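# Open the refrigerator door wide and leave it open

## Task

Swing the refrigerator door to a wide-open position so that it stays open by itself once the robot lets go; the door must not be slammed open or shut, and the robot must not fall over or finish tilted.

## Robot and tools

ROBOT. A Rainbow Robotics RB-Y1: a wheeled base (two drive wheels, two rear casters; 0.66 m long, 0.58 m wide, front edge 0.10 m ahead of the drive axle), a folding torso, a pan/tilt head and two seven-joint arms, each ending in a parallel gripper. The base cannot strafe. A bent leg can poke out beyond the base's front.

FRAMES. Base frame: origin on the floor between the drive wheels, x forward, y left, z up. The result reports chest, left_hand and right_hand in this frame. A hand point sits between its finger pads; fingers point along the hand's -z axis and close along its x axis. Printed hand positions drift from reality, especially when the arm is stretched out. base_odometry is measured from where the base started and only counts wheel rotation, so slipping shows up as travel; heading is positive to the left, -3.142 to 3.142.

execute_actions. Arguments: "actions", a list holding one action or nothing (empty just reports state and images), and optional "cameras", a list from head_camera, left_wrist_camera, right_wrist_camera, all (omitted, null or ["all"] gives every camera; [] gives none). An action may contain:
- "base": exactly one relative command from the current spot. translate_m: metres, -3 to 3, positive drives forward. rotate_rad: radians, -3.2 to 3.2, positive turns counter-clockwise seen from above. A command needing more than 8.667 s at its top speed is refused.
- "joints": one object for the whole robot, keyed by joint name, each value an absolute target (radians; grippers in metres of pad opening). Ranges: torso_squat_rad 0 to 1.2 (larger lowers a level chest); torso_shift_rad -0.3 to 0.6 (positive pushes hips forward); torso_pitch_rad -0.2 to 1.4 (positive leans forward); torso_yaw_rad -1.5 to 1.5 (positive left). Per arm: shoulder_pitch -2.356 to 2.356 (0 hangs, negative raises forward); left_shoulder_roll_rad 0 to 3.141 and right_shoulder_roll_rad -3.141 to 0 (both move the arm outward); shoulder_yaw -2.094 to 2.094 (positive swings a bent forearm left, both arms); elbow -2.617 to 0.01 (negative bends); forearm_roll -3.141 to 3.141 and hand_roll -2.705 to 2.705 (positive counter-clockwise from above on a hanging arm); wrist_pitch -1.57 to 1.919 (negative tips the hand forward); gripper_m 0 to 0.1. head_pan_rad -0.523 to 0.523 (positive left); head_tilt_rad -0.35 to 1.57 (positive looks down). Tolerance for done is ±0.02 rad, ±0.004 m for grippers.
- "speeds": caps for this action only: translate_m 0.05 to 0.4 m/s, rotate_rad 0.1 to 1.509 rad/s (the maxima are defaults).
- "min_time_s": 0.1 to 8 s, a floor on how long each arm and head motion takes.
All parts start together; an action lasts at most 15 s. Default top speeds: arm joints 1 rad/s (wrist and roll joints 1.5), head 1.5, squat and pitch 0.3, shift 0.15, yaw 0.6, grippers 0.1 m/s. Anything left out of an action may keep driving toward its earlier target. Unknown keys or out-of-range values refuse the whole call. Torso combos must hold: squat+shift <= 1.52; squat-shift+pitch <= 1.57; shift+0.5 pitch-0.4 squat <= 0.7; shift+0.3 pitch-0.5 squat <= 0.39, else the torso stops short with off_target. To grip, command an opening at least 0.005 m narrower than the object; off_target is then expected.

wait: "seconds" 0 to 10; nothing new is commanded, returns state and images. zoom_image: "camera" plus "region" [x0, y0, x1, y1] in pixels from the top-left, at most 504 by 504, of that camera's latest full image (head 896x504, wrists 644x364). read_manual: optional "section", only "licences"; moves nothing. finished_scene: "scene", the current scene number; irreversible, and the door must already be open and staying so.

RESULTS. A "pictures" line lists camera order. base_status and joint_status per motion: done (for the base, wheels turned as asked, slip included), off_target (resting short, may still push), limit_stop_at_<name>, contact_stop (arms and torso only, something pushed back hard), time_out, stopped_with_arm, not_followed. After contact_stop, time_out or stopped_with_arm, that whole group (torso, left arm, or right arm) freezes and forgets its targets. limit_stop_at_own_body means a guard halted motion before hitting the robot's body; move away. "joint command not followed" with a "cause:" line means the arm-collision check withheld targets, which may be retried later; the gripper still moves. on_its_own lists uncommanded parts; "held at" is the held target, not the position. Motor temperatures come per arm in joint_positions order. If a result reports a stop, later motion calls in that same reply are dropped.

AVOID. Slamming the door either way; tipping (heavy or far-forward loads); letting the arms strike or press each other; driving into furniture (the base does not stop and may keep pushing, and a bent leg can shove the robot backward unseen in odometry). After any stop, back off first: arms, then torso, each in its own action. Joint load limits: shoulders 63.7 N m, elbows 32.7, forearm/wrist/hand joints 22.7; reaching one freezes the robot for 10 s. Motors warn at 65 °C and brake the arm at 80 °C; resend targets afterward. The simulation keeps running while you think, holding the last command. Shorter robot motion and less arm effort are better.

Each tool is called as name(argument=value, ...) on one line, values as JSON.

## Session

execute_actions(actions=[])

Scene clock: 0.00 s.
Motor temperatures (°C, as the motors report them): left_arm=[34 31 33 36 37 42 36] | right_arm=[36 35 33 33 40 38 40]
base_odometry: x=+0.000 y=+0.000 heading=+0.000 (m, m, rad; odometry frame)
base_status: not commanded
joint_positions: torso_squat_rad=+0.350 torso_shift_rad=+0.000 torso_pitch_rad=+0.000 torso_yaw_rad=-0.001 left_shoulder_pitch_rad=+0.051 left_shoulder_roll_rad=+0.036 left_shoulder_yaw_rad=-0.003 left_elbow_rad=-0.203 left_forearm_roll_rad=-0.022 left_wrist_pitch_rad=-0.038 left_hand_roll_rad=+0.035 left_gripper_m=+0.100 right_shoulder_pitch_rad=+0.017 right_shoulder_roll_rad=-0.043 right_shoulder_yaw_rad=-0.019 right_elbow_rad=-0.292 right_forearm_roll_rad=-0.016 right_wrist_pitch_rad=+0.007 right_hand_roll_rad=+0.026 right_gripper_m=+0.101 head_pan_rad=+0.000 head_tilt_rad=+0.400
joint_status: not commanded
chest: x=-0.2279 y=-0.0001 z=+1.2475 quat_wxyz=(+1.000, +0.000, +0.000, +0.000) (m; base frame)
left_hand: x=-0.1573 y=+0.2483 z=+0.5670 quat_wxyz=(+0.995, +0.018, -0.096, +0.010) (m; base frame)
right_hand: x=-0.1005 y=-0.2555 z=+0.5746 quat_wxyz=(+0.991, -0.024, -0.134, -0.004) (m; base frame)
pictures: head_camera, left_wrist_camera, right_wrist_camera
Images, in order (width x height): head_camera 896x504, left_wrist_camera 644x364, right_wrist_camera 644x364.

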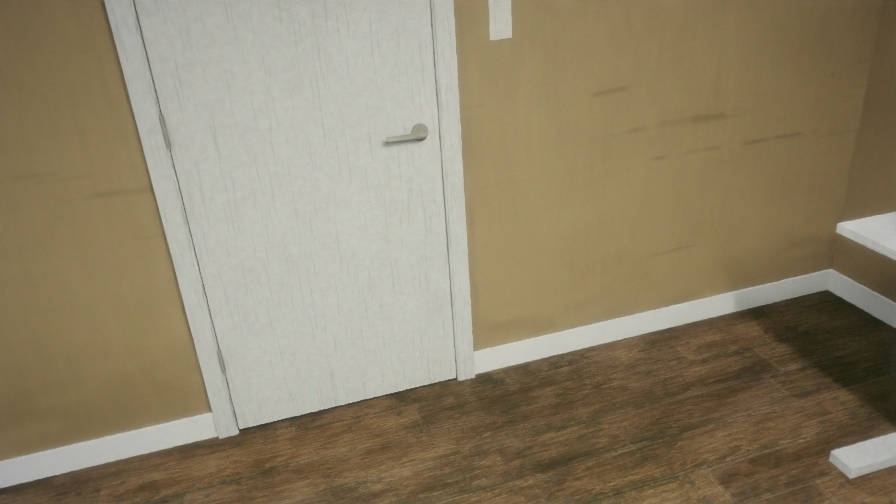

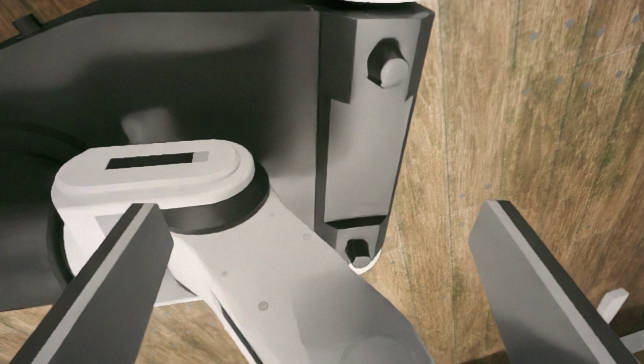

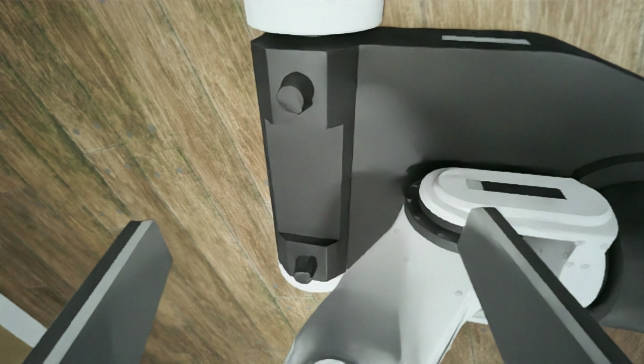

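execute_actions(actions=[{"base":{"rotate_rad":-0.9},"joints":{"head_pan_rad":-0.5,"head_tilt_rad":0.3}}], cameras=["head_camera"])

Scene clock: 3.23 s.
Motor temperatures (°C, as the motors report them): left_arm=[34 31 33 36 37 42 36] | right_arm=[36 35 33 33 40 38 40]
base_odometry: x=+0.000 y=+0.000 heading=-0.899 (m, m, rad; odometry frame)
base_status: done
joint_positions: torso_squat_rad=+0.350 torso_shift_rad=+0.000 torso_pitch_rad=+0.000 torso_yaw_rad=-0.001 left_shoulder_pitch_rad=+0.051 left_shoulder_roll_rad=+0.036 left_shoulder_yaw_rad=-0.003 left_elbow_rad=-0.203 left_forearm_roll_rad=-0.022 left_wrist_pitch_rad=-0.038 left_hand_roll_rad=+0.035 left_gripper_m=+0.100 right_shoulder_pitch_rad=+0.017 right_shoulder_roll_rad=-0.043 right_shoulder_yaw_rad=-0.019 right_elbow_rad=-0.292 right_forearm_roll_rad=-0.016 right_wrist_pitch_rad=+0.007 right_hand_roll_rad=+0.026 right_gripper_m=+0.101 head_pan_rad=-0.500 head_tilt_rad=+0.300
joint_status: all done
chest: x=-0.2279 y=-0.0001 z=+1.2475 quat_wxyz=(+1.000, +0.000, +0.000, +0.000) (m; base frame)
left_hand: x=-0.1573 y=+0.2483 z=+0.5670 quat_wxyz=(+0.995, +0.018, -0.096, +0.010) (m; base frame)
right_hand: x=-0.1005 y=-0.2555 z=+0.5747 quat_wxyz=(+0.991, -0.024, -0.134, -0.004) (m; base frame)
pictures: head_camera
Images, in order (width x height): head_camera 896x504.

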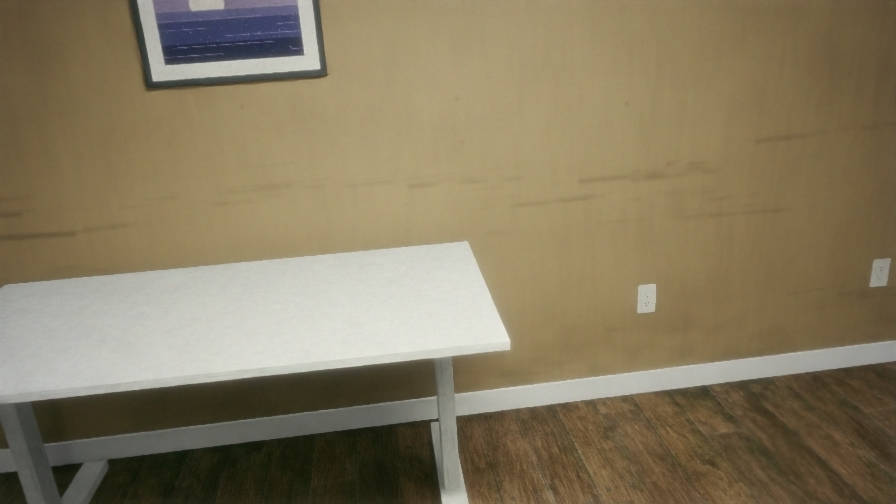

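execute_actions(actions=[{"base":{"rotate_rad":-1.3}}], cameras=["head_camera"])

Scene clock: 6.87 s.
Motor temperatures (°C, as the motors report them): left_arm=[34 31 33 36 37 42 36] | right_arm=[36 35 33 33 40 38 40]
base_odometry: x=+0.000 y=+0.000 heading=-2.199 (m, m, rad; odometry frame)
base_status: done
joint_positions: torso_squat_rad=+0.350 torso_shift_rad=+0.000 torso_pitch_rad=+0.000 torso_yaw_rad=-0.001 left_shoulder_pitch_rad=+0.051 left_shoulder_roll_rad=+0.036 left_shoulder_yaw_rad=-0.003 left_elbow_rad=-0.203 left_forearm_roll_rad=-0.022 left_wrist_pitch_rad=-0.038 left_hand_roll_rad=+0.035 left_gripper_m=+0.100 right_shoulder_pitch_rad=+0.017 right_shoulder_roll_rad=-0.043 right_shoulder_yaw_rad=-0.019 right_elbow_rad=-0.292 right_forearm_roll_rad=-0.016 right_wrist_pitch_rad=+0.007 right_hand_roll_rad=+0.026 right_gripper_m=+0.101 head_pan_rad=-0.500 head_tilt_rad=+0.300
joint_status: not commanded
chest: x=-0.2279 y=-0.0001 z=+1.2475 quat_wxyz=(+1.000, +0.000, +0.000, +0.000) (m; base frame)
left_hand: x=-0.1573 y=+0.2483 z=+0.5670 quat_wxyz=(+0.995, +0.018, -0.096, +0.010) (m; base frame)
right_hand: x=-0.1005 y=-0.2555 z=+0.5747 quat_wxyz=(+0.991, -0.024, -0.134, -0.004) (m; base frame)
pictures: head_camera
Images, in order (width x height): head_camera 896x504.

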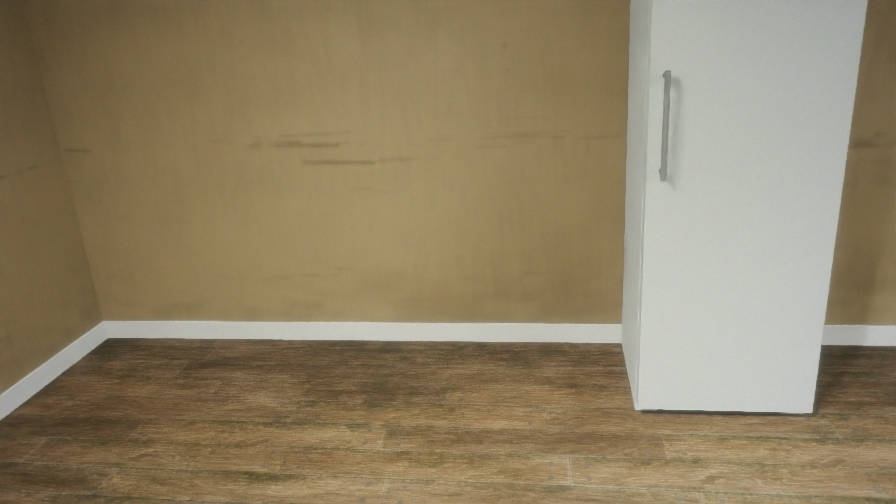

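execute_actions(actions=[{"base":{"rotate_rad":-0.9},"joints":{"head_pan_rad":0.1}}], cameras=["head_camera"])

execute_actions(actions=[{"base":{"translate_m":1.62}}], cameras=[])

execute_actions(actions=[{"base":{"rotate_rad":0.38},"joints":{"head_pan_rad":-0.2,"head_tilt_rad":0.35,"right_shoulder_pitch_rad":-0.6,"right_shoulder_roll_rad":-0.06,"right_shoulder_yaw_rad":-0.2,"right_elbow_rad":-1.0,"right_forearm_roll_rad":0,"right_wrist_pitch_rad":0,"right_hand_roll_rad":1.57}}])

Scene clock: 10.93 s.
Motor temperatures (°C, as the motors report them): left_arm=[34 31 33 36 37 42 36] | right_arm=[36 35 33 33 40 38 40]
base_odometry: x=+0.000 y=+0.000 heading=-3.098 (m, m, rad; odometry frame)
base_status: done
joint_positions: torso_squat_rad=+0.350 torso_shift_rad=+0.000 torso_pitch_rad=+0.000 torso_yaw_rad=-0.001 left_shoulder_pitch_rad=+0.051 left_shoulder_roll_rad=+0.036 left_shoulder_yaw_rad=-0.003 left_elbow_rad=-0.203 left_forearm_roll_rad=-0.022 left_wrist_pitch_rad=-0.038 left_hand_roll_rad=+0.035 left_gripper_m=+0.100 right_shoulder_pitch_rad=+0.017 right_shoulder_roll_rad=-0.043 right_shoulder_yaw_rad=-0.019 right_elbow_rad=-0.292 right_forearm_roll_rad=-0.016 right_wrist_pitch_rad=+0.007 right_hand_roll_rad=+0.026 right_gripper_m=+0.101 head_pan_rad=+0.100 head_tilt_rad=+0.300
joint_status: all done
chest: x=-0.2279 y=-0.0001 z=+1.2475 quat_wxyz=(+1.000, +0.000, +0.000, +0.000) (m; base frame)
left_hand: x=-0.1573 y=+0.2483 z=+0.5670 quat_wxyz=(+0.995, +0.018, -0.096, +0.010) (m; base frame)
right_hand: x=-0.1005 y=-0.2555 z=+0.5747 quat_wxyz=(+0.991, -0.024, -0.134, -0.004) (m; base frame)
pictures: head_camera
Images, in order (width x height): head_camera 896x504.

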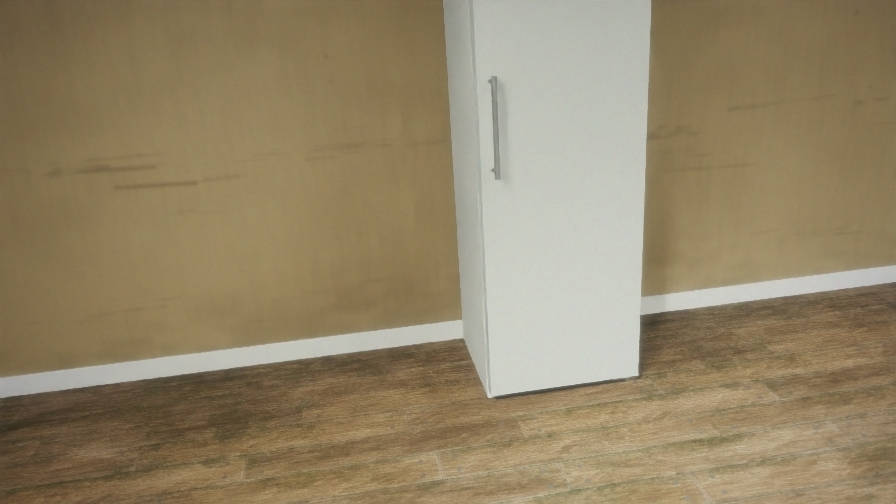

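Scene clock: 16.43 s.
Motor temperatures (°C, as the motors report them): left_arm=[34 31 33 36 37 42 36] | right_arm=[36 35 33 33 40 38 40]
base_odometry: x=-1.619 y=-0.069 heading=-3.099 (m, m, rad; odometry frame)
base_status: done
joint_positions: torso_squat_rad=+0.350 torso_shift_rad=+0.000 torso_pitch_rad=+0.000 torso_yaw_rad=-0.001 left_shoulder_pitch_rad=+0.051 left_shoulder_roll_rad=+0.036 left_shoulder_yaw_rad=-0.003 left_elbow_rad=-0.203 left_forearm_roll_rad=-0.022 left_wrist_pitch_rad=-0.038 left_hand_roll_rad=+0.035 left_gripper_m=+0.100 right_shoulder_pitch_rad=+0.017 right_shoulder_roll_rad=-0.043 right_shoulder_yaw_rad=-0.019 right_elbow_rad=-0.292 right_forearm_roll_rad=-0.016 right_wrist_pitch_rad=+0.007 right_hand_roll_rad=+0.026 right_gripper_m=+0.101 head_pan_rad=+0.100 head_tilt_rad=+0.300
joint_status: not commanded
chest: x=-0.2278 y=-0.0001 z=+1.2475 quat_wxyz=(+1.000, +0.000, +0.000, +0.000) (m; base frame)
left_hand: x=-0.1573 y=+0.2483 z=+0.5670 quat_wxyz=(+0.995, +0.018, -0.096, +0.010) (m; base frame)
right_hand: x=-0.1005 y=-0.2555 z=+0.5747 quat_wxyz=(+0.991, -0.024, -0.134, -0.004) (m; base frame)
pictures: none
No camera images: the call's "cameras" was empty. Leave "cameras" out to get every camera's image.

Scene clock: 18.53 s.
Motor temperatures (°C, as the motors report them): left_arm=[34 31 33 36 37 42 36] | right_arm=[36 35 33 33 40 38 40]
base_odometry: x=-1.618 y=-0.069 heading=-2.720 (m, m, rad; odometry frame)
base_status: done
joint_positions: torso_squat_rad=+0.350 torso_shift_rad=+0.000 torso_pitch_rad=+0.000 torso_yaw_rad=-0.001 left_shoulder_pitch_rad=+0.051 left_shoulder_roll_rad=+0.036 left_shoulder_yaw_rad=-0.003 left_elbow_rad=-0.203 left_forearm_roll_rad=-0.022 left_wrist_pitch_rad=-0.038 left_hand_roll_rad=+0.035 left_gripper_m=+0.100 right_shoulder_pitch_rad=-0.600 right_shoulder_roll_rad=-0.060 right_shoulder_yaw_rad=-0.200 right_elbow_rad=-1.000 right_forearm_roll_rad=+0.000 right_wrist_pitch_rad=+0.000 right_hand_roll_rad=+1.570 right_gripper_m=+0.101 head_pan_rad=-0.200 head_tilt_rad=+0.350
joint_status: all done
chest: x=-0.2279 y=-0.0001 z=+1.2475 quat_wxyz=(+1.000, +0.000, +0.000, +0.000) (m; base frame)
left_hand: x=-0.1574 y=+0.2483 z=+0.5670 quat_wxyz=(+0.995, +0.018, -0.096, +0.010) (m; base frame)
right_hand: x=+0.4340 y=-0.2243 z=+1.0817 quat_wxyz=(+0.502, -0.501, -0.499, +0.497) (m; base frame)
pictures: head_camera, left_wrist_camera, right_wrist_camera
Images, in order (width x height): head_camera 896x504, left_wrist_camera 644x364, right_wrist_camera 644x364.

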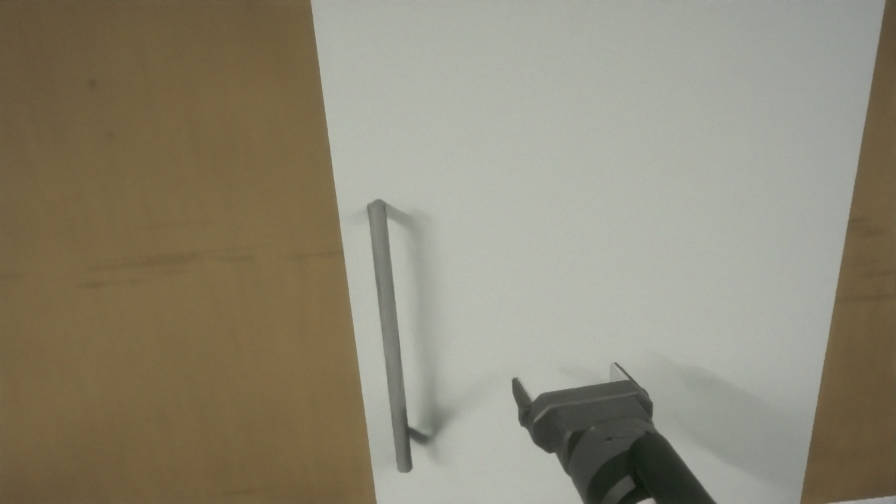

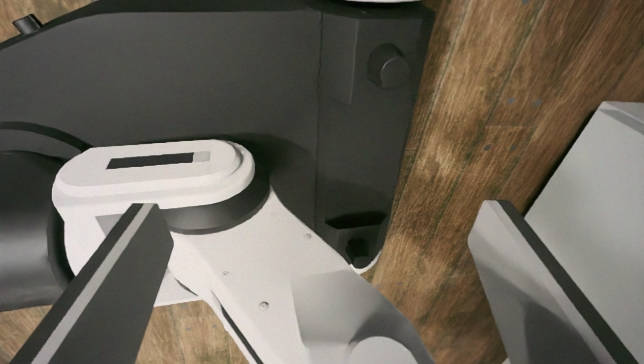

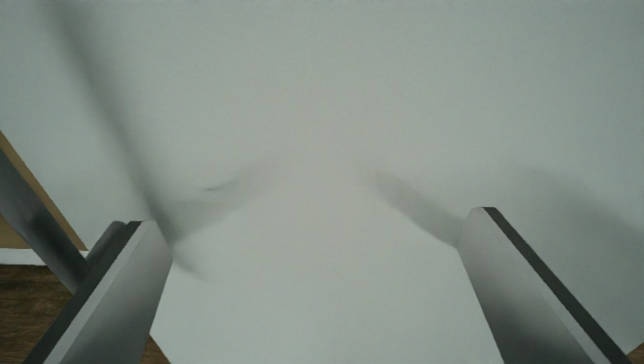

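execute_actions(actions=[{"base":{"rotate_rad":0.33},"joints":{"head_pan_rad":-0.35,"head_tilt_rad":0.45,"torso_shift_rad":-0.04}}], cameras=["head_camera","right_wrist_camera"])

Scene clock: 21.20 s.
Motor temperatures (°C, as the motors report them): left_arm=[34 31 33 36 37 42 36] | right_arm=[36 35 33 33 40 38 40]
base_odometry: x=-1.618 y=-0.069 heading=-2.390 (m, m, rad; odometry frame)
base_status: done
joint_positions: torso_squat_rad=+0.350 torso_shift_rad=-0.040 torso_pitch_rad=+0.000 torso_yaw_rad=-0.001 left_shoulder_pitch_rad=+0.051 left_shoulder_roll_rad=+0.036 left_shoulder_yaw_rad=-0.003 left_elbow_rad=-0.203 left_forearm_roll_rad=-0.022 left_wrist_pitch_rad=-0.038 left_hand_roll_rad=+0.035 left_gripper_m=+0.100 right_shoulder_pitch_rad=-0.600 right_shoulder_roll_rad=-0.060 right_shoulder_yaw_rad=-0.200 right_elbow_rad=-1.000 right_forearm_roll_rad=+0.000 right_wrist_pitch_rad=+0.000 right_hand_roll_rad=+1.570 right_gripper_m=+0.101 head_pan_rad=-0.350 head_tilt_rad=+0.450
joint_status: all done
chest: x=-0.2543 y=-0.0001 z=+1.2469 quat_wxyz=(+1.000, +0.000, +0.000, +0.000) (m; base frame)
left_hand: x=-0.1836 y=+0.2483 z=+0.5664 quat_wxyz=(+0.995, +0.018, -0.096, +0.010) (m; base frame)
right_hand: x=+0.4076 y=-0.2243 z=+1.0811 quat_wxyz=(+0.502, -0.501, -0.499, +0.497) (m; base frame)
pictures: head_camera, right_wrist_camera
Images, in order (width x height): head_camera 896x504, right_wrist_camera 644x364.

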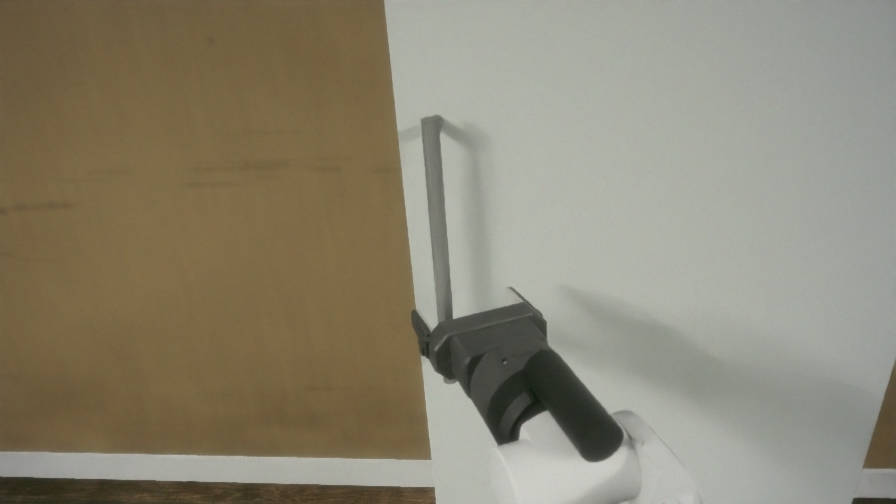

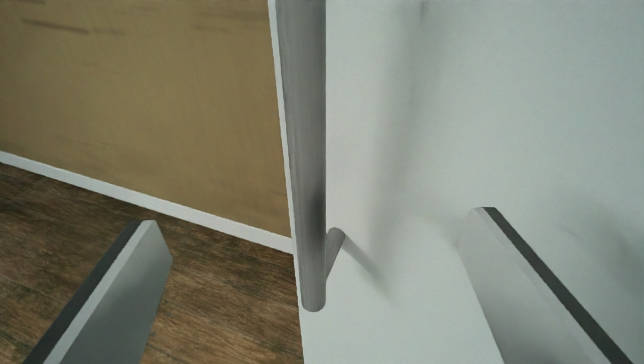

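execute_actions(actions=[{"base":{"translate_m":0.07},"joints":{"right_gripper_m":0.06}}], cameras=["head_camera","right_wrist_camera"])

Scene clock: 22.47 s.
Motor temperatures (°C, as the motors report them): left_arm=[34 31 33 36 37 42 36] | right_arm=[36 35 33 33 40 38 40]
base_odometry: x=-1.669 y=-0.116 heading=-2.389 (m, m, rad; odometry frame)
base_status: done
joint_positions: torso_squat_rad=+0.350 torso_shift_rad=-0.040 torso_pitch_rad=+0.001 torso_yaw_rad=-0.001 left_shoulder_pitch_rad=+0.051 left_shoulder_roll_rad=+0.036 left_shoulder_yaw_rad=-0.003 left_elbow_rad=-0.203 left_forearm_roll_rad=-0.022 left_wrist_pitch_rad=-0.038 left_hand_roll_rad=+0.035 left_gripper_m=+0.100 right_shoulder_pitch_rad=-0.600 right_shoulder_roll_rad=-0.060 right_shoulder_yaw_rad=-0.200 right_elbow_rad=-1.000 right_forearm_roll_rad=+0.000 right_wrist_pitch_rad=+0.000 right_hand_roll_rad=+1.570 right_gripper_m=+0.060 head_pan_rad=-0.350 head_tilt_rad=+0.450
joint_status: all done
chest: x=-0.2541 y=-0.0001 z=+1.2470 quat_wxyz=(+1.000, +0.000, +0.000, +0.000) (m; base frame)
left_hand: x=-0.1836 y=+0.2483 z=+0.5664 quat_wxyz=(+0.995, +0.018, -0.096, +0.010) (m; base frame)
right_hand: x=+0.4078 y=-0.2243 z=+1.0809 quat_wxyz=(+0.502, -0.501, -0.499, +0.498) (m; base frame)
pictures: head_camera, right_wrist_camera
Images, in order (width x height): head_camera 896x504, right_wrist_camera 644x364.

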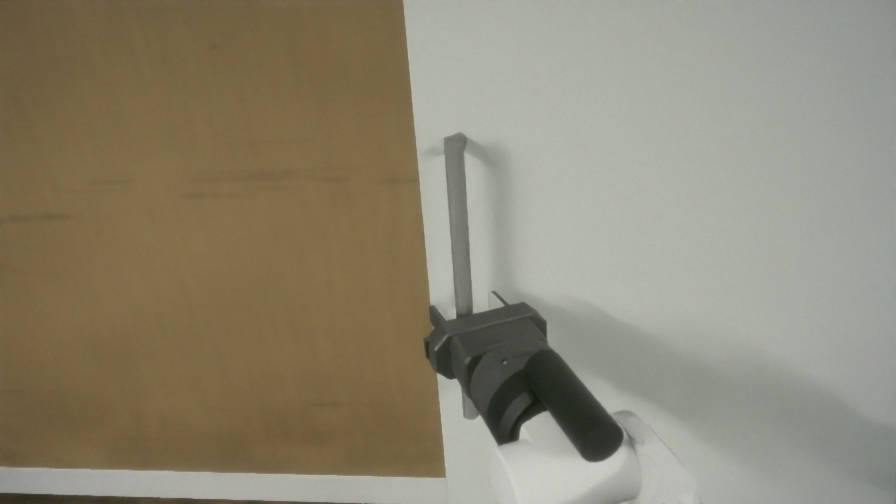

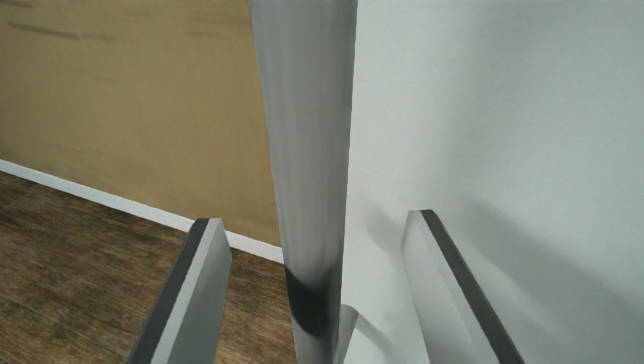

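execute_actions(actions=[{"joints":{"torso_shift_rad":-0.012,"right_gripper_m":0.035}}], cameras=[])

execute_actions(actions=[{"joints":{"right_gripper_m":0.005}}], cameras=["right_wrist_camera"])

execute_actions(actions=[{"base":{"translate_m":-0.15},"joints":{"torso_yaw_rad":0.03},"speeds":{"translate_m":0.07}}], cameras=["head_camera","right_wrist_camera"])

Scene clock: 23.53 s.
Motor temperatures (°C, as the motors report them): left_arm=[34 31 33 36 37 42 36] | right_arm=[36 35 33 33 40 38 40]
base_odometry: x=-1.669 y=-0.116 heading=-2.389 (m, m, rad; odometry frame)
base_status: not commanded
joint_positions: torso_squat_rad=+0.350 torso_shift_rad=-0.012 torso_pitch_rad=+0.000 torso_yaw_rad=-0.001 left_shoulder_pitch_rad=+0.051 left_shoulder_roll_rad=+0.036 left_shoulder_yaw_rad=-0.003 left_elbow_rad=-0.203 left_forearm_roll_rad=-0.022 left_wrist_pitch_rad=-0.038 left_hand_roll_rad=+0.035 left_gripper_m=+0.100 right_shoulder_pitch_rad=-0.600 right_shoulder_roll_rad=-0.060 right_shoulder_yaw_rad=-0.200 right_elbow_rad=-1.000 right_forearm_roll_rad=+0.000 right_wrist_pitch_rad=+0.000 right_hand_roll_rad=+1.570 right_gripper_m=+0.035 head_pan_rad=-0.350 head_tilt_rad=+0.450
joint_status: all done
chest: x=-0.2357 y=-0.0001 z=+1.2474 quat_wxyz=(+1.000, +0.000, +0.000, +0.000) (m; base frame)
left_hand: x=-0.1652 y=+0.2483 z=+0.5669 quat_wxyz=(+0.995, +0.018, -0.096, +0.010) (m; base frame)
right_hand: x=+0.4261 y=-0.2243 z=+1.0814 quat_wxyz=(+0.502, -0.501, -0.499, +0.498) (m; base frame)
pictures: none
No camera images: the call's "cameras" was empty. Leave "cameras" out to get every camera's image.

Scene clock: 24.33 s.
Motor temperatures (°C, as the motors report them): left_arm=[34 31 33 36 37 42 36] | right_arm=[36 35 33 33 40 38 40]
base_odometry: x=-1.669 y=-0.116 heading=-2.389 (m, m, rad; odometry frame)
base_status: not commanded
joint_positions: torso_squat_rad=+0.350 torso_shift_rad=-0.012 torso_pitch_rad=+0.000 torso_yaw_rad=-0.001 left_shoulder_pitch_rad=+0.051 left_shoulder_roll_rad=+0.036 left_shoulder_yaw_rad=-0.003 left_elbow_rad=-0.203 left_forearm_roll_rad=-0.022 left_wrist_pitch_rad=-0.038 left_hand_roll_rad=+0.035 left_gripper_m=+0.100 right_shoulder_pitch_rad=-0.600 right_shoulder_roll_rad=-0.059 right_shoulder_yaw_rad=-0.199 right_elbow_rad=-1.000 right_forearm_roll_rad=+0.000 right_wrist_pitch_rad=+0.000 right_hand_roll_rad=+1.570 right_gripper_m=+0.019 head_pan_rad=-0.350 head_tilt_rad=+0.450
joint_status: right_gripper_m off_target (ended at +0.019, target +0.005)
chest: x=-0.2357 y=-0.0001 z=+1.2474 quat_wxyz=(+1.000, +0.000, +0.000, +0.000) (m; base frame)
left_hand: x=-0.1653 y=+0.2483 z=+0.5669 quat_wxyz=(+0.995, +0.018, -0.096, +0.011) (m; base frame)
right_hand: x=+0.4261 y=-0.2237 z=+1.0813 quat_wxyz=(+0.502, -0.501, -0.499, +0.498) (m; base frame)
pictures: right_wrist_camera
Images, in order (width x height): right_wrist_camera 644x364.

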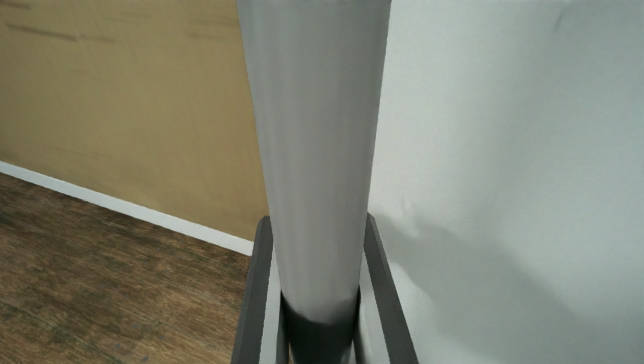

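Scene clock: 27.13 s.
Motor temperatures (°C, as the motors report them): left_arm=[34 31 33 36 37 42 36] | right_arm=[36 35 33 33 40 38 40]
base_odometry: x=-1.560 y=-0.014 heading=-2.386 (m, m, rad; odometry frame)
base_status: done
joint_positions: torso_squat_rad=+0.350 torso_shift_rad=-0.011 torso_pitch_rad=+0.001 torso_yaw_rad=+0.018 left_shoulder_pitch_rad=+0.051 left_shoulder_roll_rad=+0.036 left_shoulder_yaw_rad=-0.003 left_elbow_rad=-0.203 left_forearm_roll_rad=-0.022 left_wrist_pitch_rad=-0.038 left_hand_roll_rad=+0.035 left_gripper_m=+0.100 right_shoulder_pitch_rad=-0.602 right_shoulder_roll_rad=-0.055 right_shoulder_yaw_rad=-0.197 right_elbow_rad=-1.000 right_forearm_roll_rad=+0.000 right_wrist_pitch_rad=+0.000 right_hand_roll_rad=+1.570 right_gripper_m=+0.019 head_pan_rad=-0.350 head_tilt_rad=+0.450
joint_status: torso_yaw_rad contact_stop (moved +0.019 of +0.031)
chest: x=-0.2350 y=+0.0003 z=+1.2475 quat_wxyz=(+1.000, +0.000, +0.001, +0.009) (m; base frame)
left_hand: x=-0.1698 y=+0.2497 z=+0.5668 quat_wxyz=(+0.995, +0.018, -0.095, +0.020) (m; base frame)
right_hand: x=+0.4308 y=-0.2070 z=+1.0810 quat_wxyz=(+0.497, -0.494, -0.505, +0.503) (m; base frame)
pictures: head_camera, right_wrist_camera
Images, in order (width x height): head_camera 896x504, right_wrist_camera 644x364.

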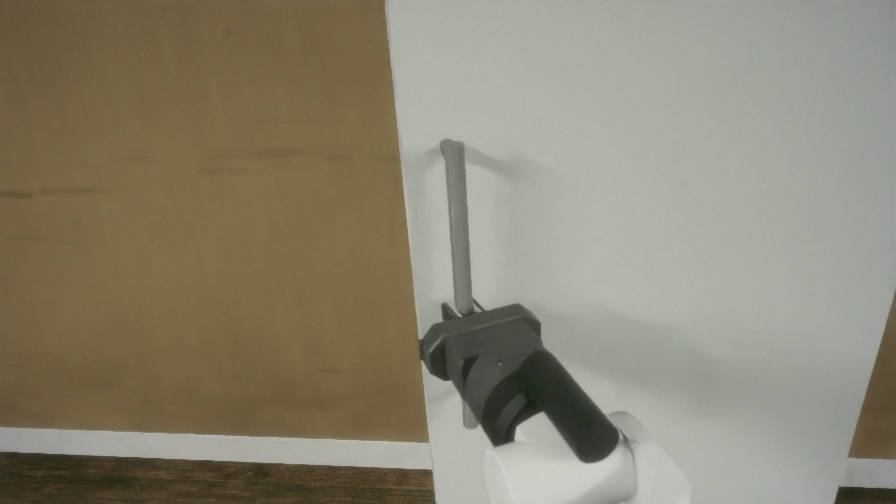

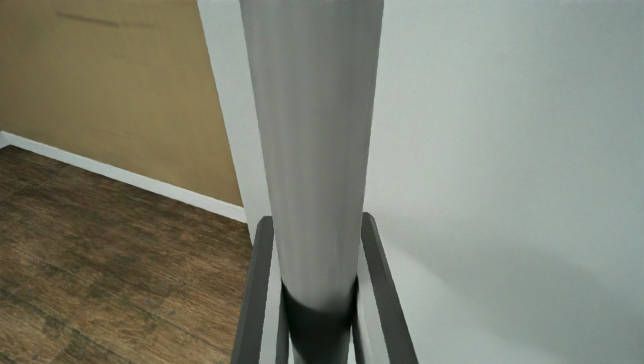

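execute_actions(actions=[{"base":{"translate_m":-0.13},"joints":{"right_shoulder_yaw_rad":-0.25,"right_hand_roll_rad":1.6},"speeds":{"translate_m":0.08},"min_time_s":2}], cameras=[])

execute_actions(actions=[{"base":{"translate_m":-0.12},"joints":{"right_shoulder_yaw_rad":-0.41,"right_hand_roll_rad":1.685},"speeds":{"translate_m":0.08},"min_time_s":1.9}], cameras=["head_camera","right_wrist_camera"])

Scene clock: 29.93 s.
Motor temperatures (°C, as the motors report them): left_arm=[34 31 33 36 37 42 36] | right_arm=[36 35 33 34 40 38 40]
base_odometry: x=-1.465 y=+0.075 heading=-2.386 (m, m, rad; odometry frame)
base_status: done
joint_positions: torso_squat_rad=+0.350 torso_shift_rad=-0.011 torso_pitch_rad=+0.001 torso_yaw_rad=+0.017 left_shoulder_pitch_rad=+0.051 left_shoulder_roll_rad=+0.036 left_shoulder_yaw_rad=-0.003 left_elbow_rad=-0.203 left_forearm_roll_rad=-0.022 left_wrist_pitch_rad=-0.038 left_hand_roll_rad=+0.035 left_gripper_m=+0.100 right_shoulder_pitch_rad=-0.602 right_shoulder_roll_rad=-0.056 right_shoulder_yaw_rad=-0.207 right_elbow_rad=-1.000 right_forearm_roll_rad=+0.000 right_wrist_pitch_rad=+0.000 right_hand_roll_rad=+1.579 right_gripper_m=+0.019 head_pan_rad=-0.350 head_tilt_rad=+0.450
joint_status: right_shoulder_yaw_rad contact_stop (moved -0.010 of -0.053); right_hand_roll_rad contact_stop_at_right_shoulder_yaw_rad (moved +0.009 of +0.030)
on_its_own: right_shoulder_yaw_rad is held at -0.203, not at your -0.250, since a contact_stop; right_hand_roll_rad is held at +1.579, not at your +1.600, since a contact_stop
chest: x=-0.2350 y=-0.0005 z=+1.2475 quat_wxyz=(+1.000, +0.001, +0.001, +0.008) (m; base frame)
left_hand: x=-0.1695 y=+0.2494 z=+0.5670 quat_wxyz=(+0.995, +0.019, -0.095, +0.019) (m; base frame)
right_hand: x=+0.4307 y=-0.2132 z=+1.0811 quat_wxyz=(+0.498, -0.498, -0.502, +0.502) (m; base frame)
pictures: none
No camera images: the call's "cameras" was empty. Leave "cameras" out to get every camera's image.

not run: a stop came earlier in this reply.

execute_actions(actions=[{"base":{"translate_m":-0.12},"joints":{"right_shoulder_yaw_rad":-0.32,"right_hand_roll_rad":1.635},"speeds":{"translate_m":0.08},"min_time_s":2.2}], cameras=["head_camera","right_wrist_camera"])

Scene clock: 32.50 s.
Motor temperatures (°C, as the motors report them): left_arm=[34 31 33 36 37 42 36] | right_arm=[36 35 33 34 40 38 40]
base_odometry: x=-1.378 y=+0.158 heading=-2.385 (m, m, rad; odometry frame)
base_status: done
joint_positions: torso_squat_rad=+0.350 torso_shift_rad=-0.011 torso_pitch_rad=+0.001 torso_yaw_rad=+0.017 left_shoulder_pitch_rad=+0.051 left_shoulder_roll_rad=+0.036 left_shoulder_yaw_rad=-0.003 left_elbow_rad=-0.203 left_forearm_roll_rad=-0.022 left_wrist_pitch_rad=-0.038 left_hand_roll_rad=+0.035 left_gripper_m=+0.100 right_shoulder_pitch_rad=-0.604 right_shoulder_roll_rad=-0.053 right_shoulder_yaw_rad=-0.321 right_elbow_rad=-1.001 right_forearm_roll_rad=+0.000 right_wrist_pitch_rad=+0.000 right_hand_roll_rad=+1.635 right_gripper_m=+0.019 head_pan_rad=-0.350 head_tilt_rad=+0.450
joint_status: all done
chest: x=-0.2351 y=-0.0003 z=+1.2475 quat_wxyz=(+1.000, +0.000, +0.001, +0.009) (m; base frame)
left_hand: x=-0.1696 y=+0.2495 z=+0.5669 quat_wxyz=(+0.995, +0.019, -0.096, +0.019) (m; base frame)
right_hand: x=+0.4294 y=-0.2590 z=+1.0811 quat_wxyz=(+0.523, -0.519, -0.480, +0.476) (m; base frame)
pictures: head_camera, right_wrist_camera
Images, in order (width x height): head_camera 896x504, right_wrist_camera 644x364.

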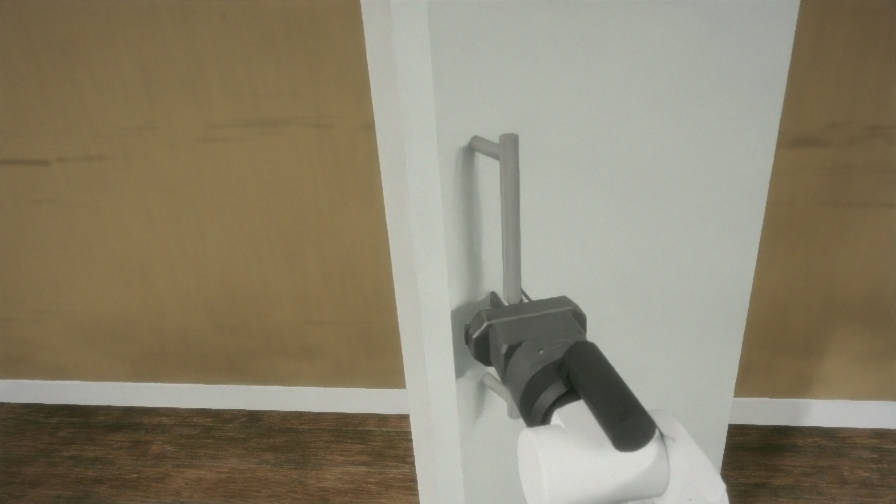

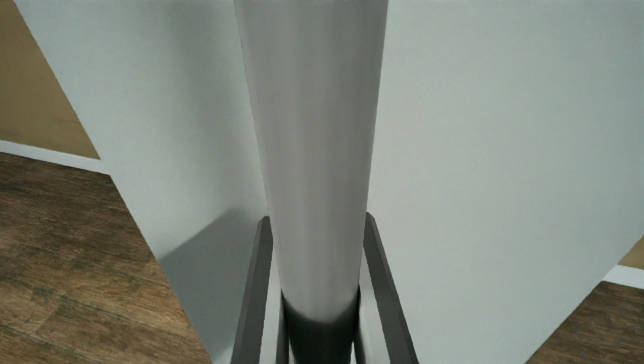

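execute_actions(actions=[{"joints":{"right_gripper_m":0.05}}], cameras=[])

execute_actions(actions=[{"base":{"translate_m":-0.07}}], cameras=["head_camera"])

execute_actions(actions=[{"joints":{"right_gripper_m":0.0,"right_shoulder_yaw_rad":0.0,"right_shoulder_roll_rad":-0.02,"torso_yaw_rad":0.15,"right_hand_roll_rad":1.47}}], cameras=["head_camera"])

Scene clock: 33.93 s.
Motor temperatures (°C, as the motors report them): left_arm=[34 31 33 36 37 42 36] | right_arm=[36 35 33 34 40 38 40]
base_odometry: x=-1.378 y=+0.158 heading=-2.385 (m, m, rad; odometry frame)
base_status: not commanded
joint_positions: torso_squat_rad=+0.350 torso_shift_rad=-0.011 torso_pitch_rad=+0.001 torso_yaw_rad=+0.017 left_shoulder_pitch_rad=+0.051 left_shoulder_roll_rad=+0.036 left_shoulder_yaw_rad=-0.003 left_elbow_rad=-0.203 left_forearm_roll_rad=-0.022 left_wrist_pitch_rad=-0.038 left_hand_roll_rad=+0.035 left_gripper_m=+0.100 right_shoulder_pitch_rad=-0.603 right_shoulder_roll_rad=-0.051 right_shoulder_yaw_rad=-0.320 right_elbow_rad=-1.000 right_forearm_roll_rad=+0.000 right_wrist_pitch_rad=+0.000 right_hand_roll_rad=+1.635 right_gripper_m=+0.050 head_pan_rad=-0.350 head_tilt_rad=+0.450
joint_status: all done
chest: x=-0.2351 y=-0.0002 z=+1.2475 quat_wxyz=(+1.000, +0.000, +0.001, +0.009) (m; base frame)
left_hand: x=-0.1696 y=+0.2495 z=+0.5669 quat_wxyz=(+0.995, +0.019, -0.096, +0.019) (m; base frame)
right_hand: x=+0.4291 y=-0.2578 z=+1.0795 quat_wxyz=(+0.524, -0.517, -0.480, +0.477) (m; base frame)
pictures: none
No camera images: the call's "cameras" was empty. Leave "cameras" out to get every camera's image.

Scene clock: 35.30 s.
Motor temperatures (°C, as the motors report them): left_arm=[34 31 33 36 37 42 36] | right_arm=[36 35 33 34 40 38 40]
base_odometry: x=-1.327 y=+0.206 heading=-2.384 (m, m, rad; odometry frame)
base_status: done
joint_positions: torso_squat_rad=+0.350 torso_shift_rad=-0.011 torso_pitch_rad=+0.001 torso_yaw_rad=+0.017 left_shoulder_pitch_rad=+0.051 left_shoulder_roll_rad=+0.036 left_shoulder_yaw_rad=-0.003 left_elbow_rad=-0.203 left_forearm_roll_rad=-0.022 left_wrist_pitch_rad=-0.038 left_hand_roll_rad=+0.035 left_gripper_m=+0.100 right_shoulder_pitch_rad=-0.603 right_shoulder_roll_rad=-0.051 right_shoulder_yaw_rad=-0.320 right_elbow_rad=-1.000 right_forearm_roll_rad=+0.000 right_wrist_pitch_rad=+0.000 right_hand_roll_rad=+1.635 right_gripper_m=+0.050 head_pan_rad=-0.350 head_tilt_rad=+0.450
joint_status: not commanded
chest: x=-0.2351 y=-0.0002 z=+1.2475 quat_wxyz=(+1.000, +0.000, +0.001, +0.009) (m; base frame)
left_hand: x=-0.1696 y=+0.2495 z=+0.5669 quat_wxyz=(+0.995, +0.019, -0.096, +0.019) (m; base frame)
right_hand: x=+0.4290 y=-0.2577 z=+1.0793 quat_wxyz=(+0.524, -0.517, -0.480, +0.477) (m; base frame)
pictures: head_camera
Images, in order (width x height): head_camera 896x504.

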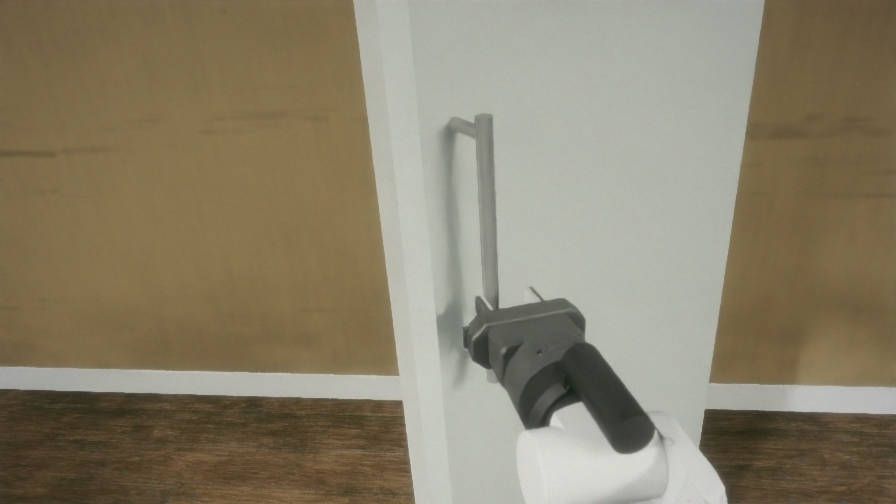

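Scene clock: 36.97 s.
Motor temperatures (°C, as the motors report them): left_arm=[34 31 33 36 37 42 36] | right_arm=[36 35 33 34 40 38 40]
base_odometry: x=-1.327 y=+0.206 heading=-2.384 (m, m, rad; odometry frame)
base_status: not commanded
joint_positions: torso_squat_rad=+0.350 torso_shift_rad=-0.011 torso_pitch_rad=+0.001 torso_yaw_rad=+0.150 left_shoulder_pitch_rad=+0.051 left_shoulder_roll_rad=+0.036 left_shoulder_yaw_rad=-0.003 left_elbow_rad=-0.203 left_forearm_roll_rad=-0.022 left_wrist_pitch_rad=-0.038 left_hand_roll_rad=+0.035 left_gripper_m=+0.100 right_shoulder_pitch_rad=-0.603 right_shoulder_roll_rad=-0.020 right_shoulder_yaw_rad=+0.000 right_elbow_rad=-1.000 right_forearm_roll_rad=+0.000 right_wrist_pitch_rad=+0.000 right_hand_roll_rad=+1.470 right_gripper_m=+0.001 head_pan_rad=-0.350 head_tilt_rad=+0.450
joint_status: all done
chest: x=-0.2351 y=-0.0001 z=+1.2475 quat_wxyz=(+0.997, +0.000, +0.001, +0.075) (m; base frame)
left_hand: x=-0.2032 y=+0.2561 z=+0.5669 quat_wxyz=(+0.992, +0.025, -0.094, +0.085) (m; base frame)
right_hand: x=+0.4271 y=-0.0179 z=+1.0761 quat_wxyz=(+0.420, -0.400, -0.580, +0.573) (m; base frame)
pictures: head_camera
Images, in order (width x height): head_camera 896x504.

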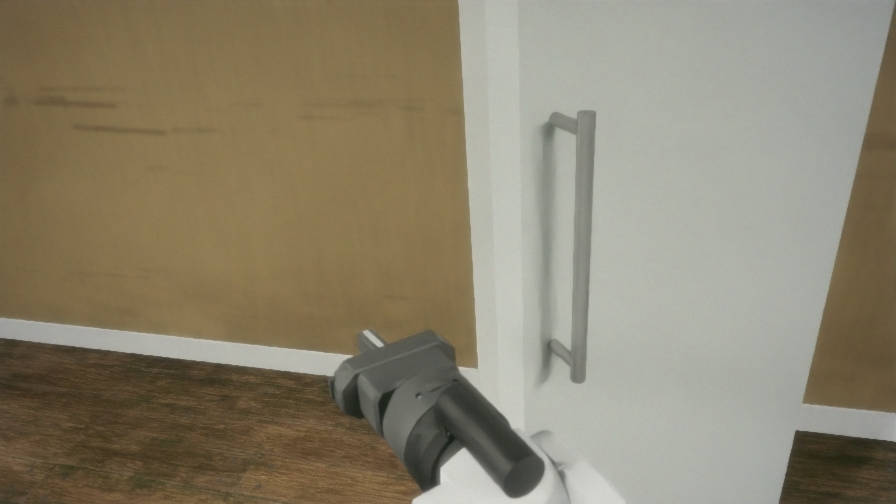

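execute_actions(actions=[{"base":{"translate_m":0.12},"joints":{"torso_shift_rad":0.3,"right_shoulder_pitch_rad":-1.0,"right_elbow_rad":-0.55,"right_forearm_roll_rad":1.4,"right_hand_roll_rad":0,"right_wrist_pitch_rad":0.3,"head_tilt_rad":0.5}}], cameras=["head_camera","right_wrist_camera"])

Scene clock: 40.10 s.
Motor temperatures (°C, as the motors report them): left_arm=[34 31 33 36 37 42 36] | right_arm=[36 35 33 34 40 38 40]
base_odometry: x=-1.414 y=+0.123 heading=-2.385 (m, m, rad; odometry frame)
base_status: done
joint_positions: torso_squat_rad=+0.350 torso_shift_rad=+0.300 torso_pitch_rad=+0.002 torso_yaw_rad=+0.150 left_shoulder_pitch_rad=+0.051 left_shoulder_roll_rad=+0.036 left_shoulder_yaw_rad=-0.003 left_elbow_rad=-0.203 left_forearm_roll_rad=-0.022 left_wrist_pitch_rad=-0.038 left_hand_roll_rad=+0.035 left_gripper_m=+0.100 right_shoulder_pitch_rad=-1.000 right_shoulder_roll_rad=-0.020 right_shoulder_yaw_rad=+0.000 right_elbow_rad=-0.550 right_forearm_roll_rad=+1.400 right_wrist_pitch_rad=+0.300 right_hand_roll_rad=+0.000 right_gripper_m=+0.001 head_pan_rad=-0.350 head_tilt_rad=+0.500
joint_status: all done
chest: x=-0.0332 y=-0.0001 z=+1.2181 quat_wxyz=(+0.997, +0.000, +0.001, +0.075) (m; base frame)
left_hand: x=-0.0014 y=+0.2561 z=+0.5376 quat_wxyz=(+0.992, +0.025, -0.094, +0.085) (m; base frame)
right_hand: x=+0.6877 y=-0.0152 z=+1.0843 quat_wxyz=(+0.487, -0.453, -0.499, +0.555) (m; base frame)
pictures: head_camera, right_wrist_camera
Images, in order (width x height): head_camera 896x504, right_wrist_camera 644x364.

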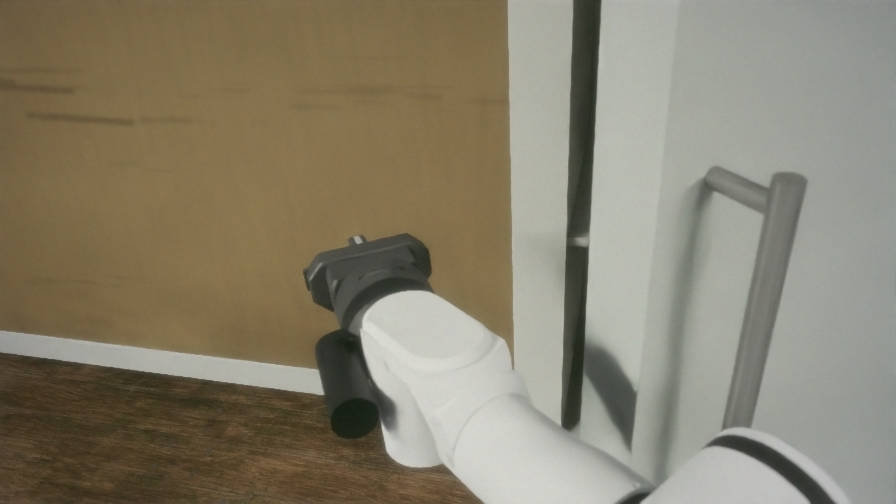

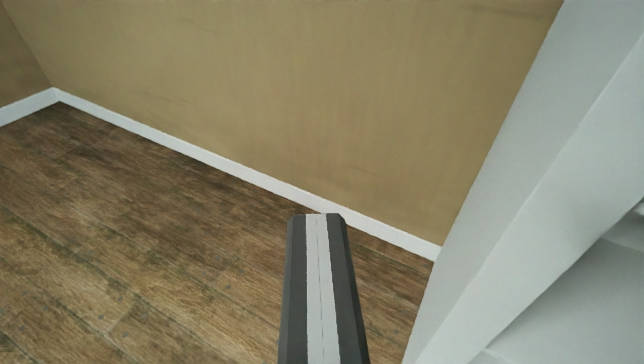

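execute_actions(actions=[{"joints":{"right_wrist_pitch_rad":1.2,"head_pan_rad":-0.5},"min_time_s":1.2}], cameras=["head_camera","right_wrist_camera"])

Scene clock: 41.73 s.
Motor temperatures (°C, as the motors report them): left_arm=[34 31 33 36 37 42 36] | right_arm=[37 35 33 34 40 38 40]
base_odometry: x=-1.414 y=+0.123 heading=-2.385 (m, m, rad; odometry frame)
base_status: not commanded
joint_positions: torso_squat_rad=+0.350 torso_shift_rad=+0.300 torso_pitch_rad=+0.002 torso_yaw_rad=+0.150 left_shoulder_pitch_rad=+0.051 left_shoulder_roll_rad=+0.036 left_shoulder_yaw_rad=-0.003 left_elbow_rad=-0.203 left_forearm_roll_rad=-0.022 left_wrist_pitch_rad=-0.038 left_hand_roll_rad=+0.035 left_gripper_m=+0.100 right_shoulder_pitch_rad=-1.000 right_shoulder_roll_rad=-0.020 right_shoulder_yaw_rad=+0.000 right_elbow_rad=-0.550 right_forearm_roll_rad=+1.400 right_wrist_pitch_rad=+1.200 right_hand_roll_rad=+0.000 right_gripper_m=+0.001 head_pan_rad=-0.500 head_tilt_rad=+0.500
joint_status: all done
chest: x=-0.0332 y=-0.0001 z=+1.2181 quat_wxyz=(+0.997, +0.000, +0.001, +0.075) (m; base frame)
left_hand: x=-0.0014 y=+0.2561 z=+0.5376 quat_wxyz=(+0.992, +0.025, -0.094, +0.085) (m; base frame)
right_hand: x=+0.6221 y=-0.2044 z=+1.0952 quat_wxyz=(+0.656, -0.649, -0.238, +0.303) (m; base frame)
pictures: head_camera, right_wrist_camera
Images, in order (width x height): head_camera 896x504, right_wrist_camera 644x364.

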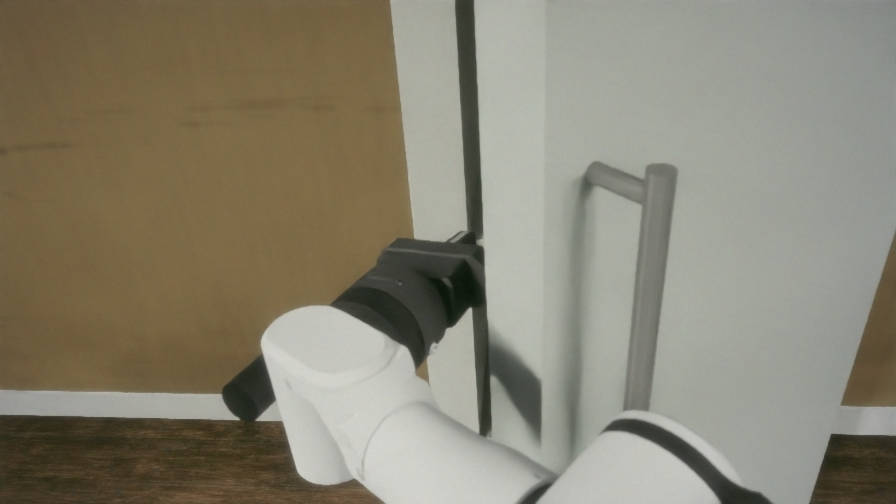

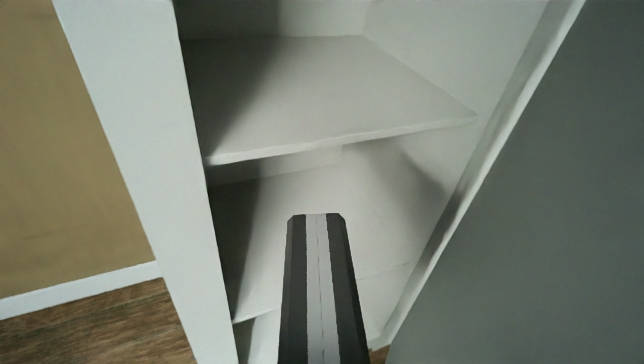

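execute_actions(actions=[{"base":{"translate_m":-0.15},"joints":{"right_shoulder_roll_rad":-0.17},"min_time_s":2.2,"speeds":{"translate_m":0.09}}], cameras=["head_camera","right_wrist_camera"])

Scene clock: 44.40 s.
Motor temperatures (°C, as the motors report them): left_arm=[34 31 33 36 37 42 36] | right_arm=[37 35 33 34 40 38 40]
base_odometry: x=-1.305 y=+0.226 heading=-2.384 (m, m, rad; odometry frame)
base_status: done
joint_positions: torso_squat_rad=+0.350 torso_shift_rad=+0.300 torso_pitch_rad=+0.001 torso_yaw_rad=+0.150 left_shoulder_pitch_rad=+0.051 left_shoulder_roll_rad=+0.036 left_shoulder_yaw_rad=-0.003 left_elbow_rad=-0.203 left_forearm_roll_rad=-0.022 left_wrist_pitch_rad=-0.038 left_hand_roll_rad=+0.035 left_gripper_m=+0.100 right_shoulder_pitch_rad=-1.000 right_shoulder_roll_rad=-0.170 right_shoulder_yaw_rad=+0.000 right_elbow_rad=-0.550 right_forearm_roll_rad=+1.400 right_wrist_pitch_rad=+1.200 right_hand_roll_rad=+0.000 right_gripper_m=+0.001 head_pan_rad=-0.500 head_tilt_rad=+0.500
joint_status: all done
chest: x=-0.0334 y=-0.0001 z=+1.2181 quat_wxyz=(+0.997, +0.000, +0.001, +0.075) (m; base frame)
left_hand: x=-0.0015 y=+0.2561 z=+0.5376 quat_wxyz=(+0.992, +0.025, -0.094, +0.085) (m; base frame)
right_hand: x=+0.6284 y=-0.2922 z=+1.1320 quat_wxyz=(+0.641, -0.694, -0.206, +0.254) (m; base frame)
pictures: head_camera, right_wrist_camera
Images, in order (width x height): head_camera 896x504, right_wrist_camera 644x364.

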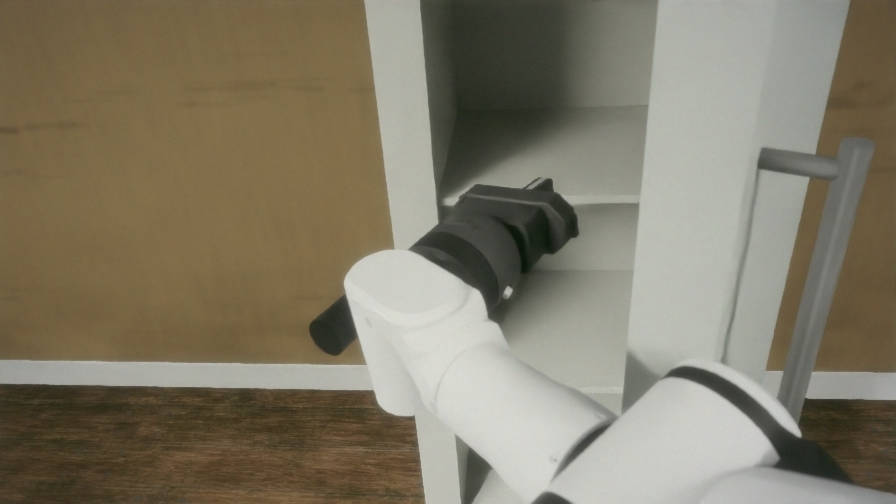

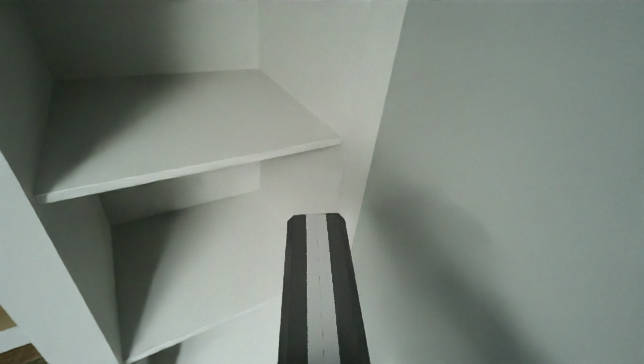

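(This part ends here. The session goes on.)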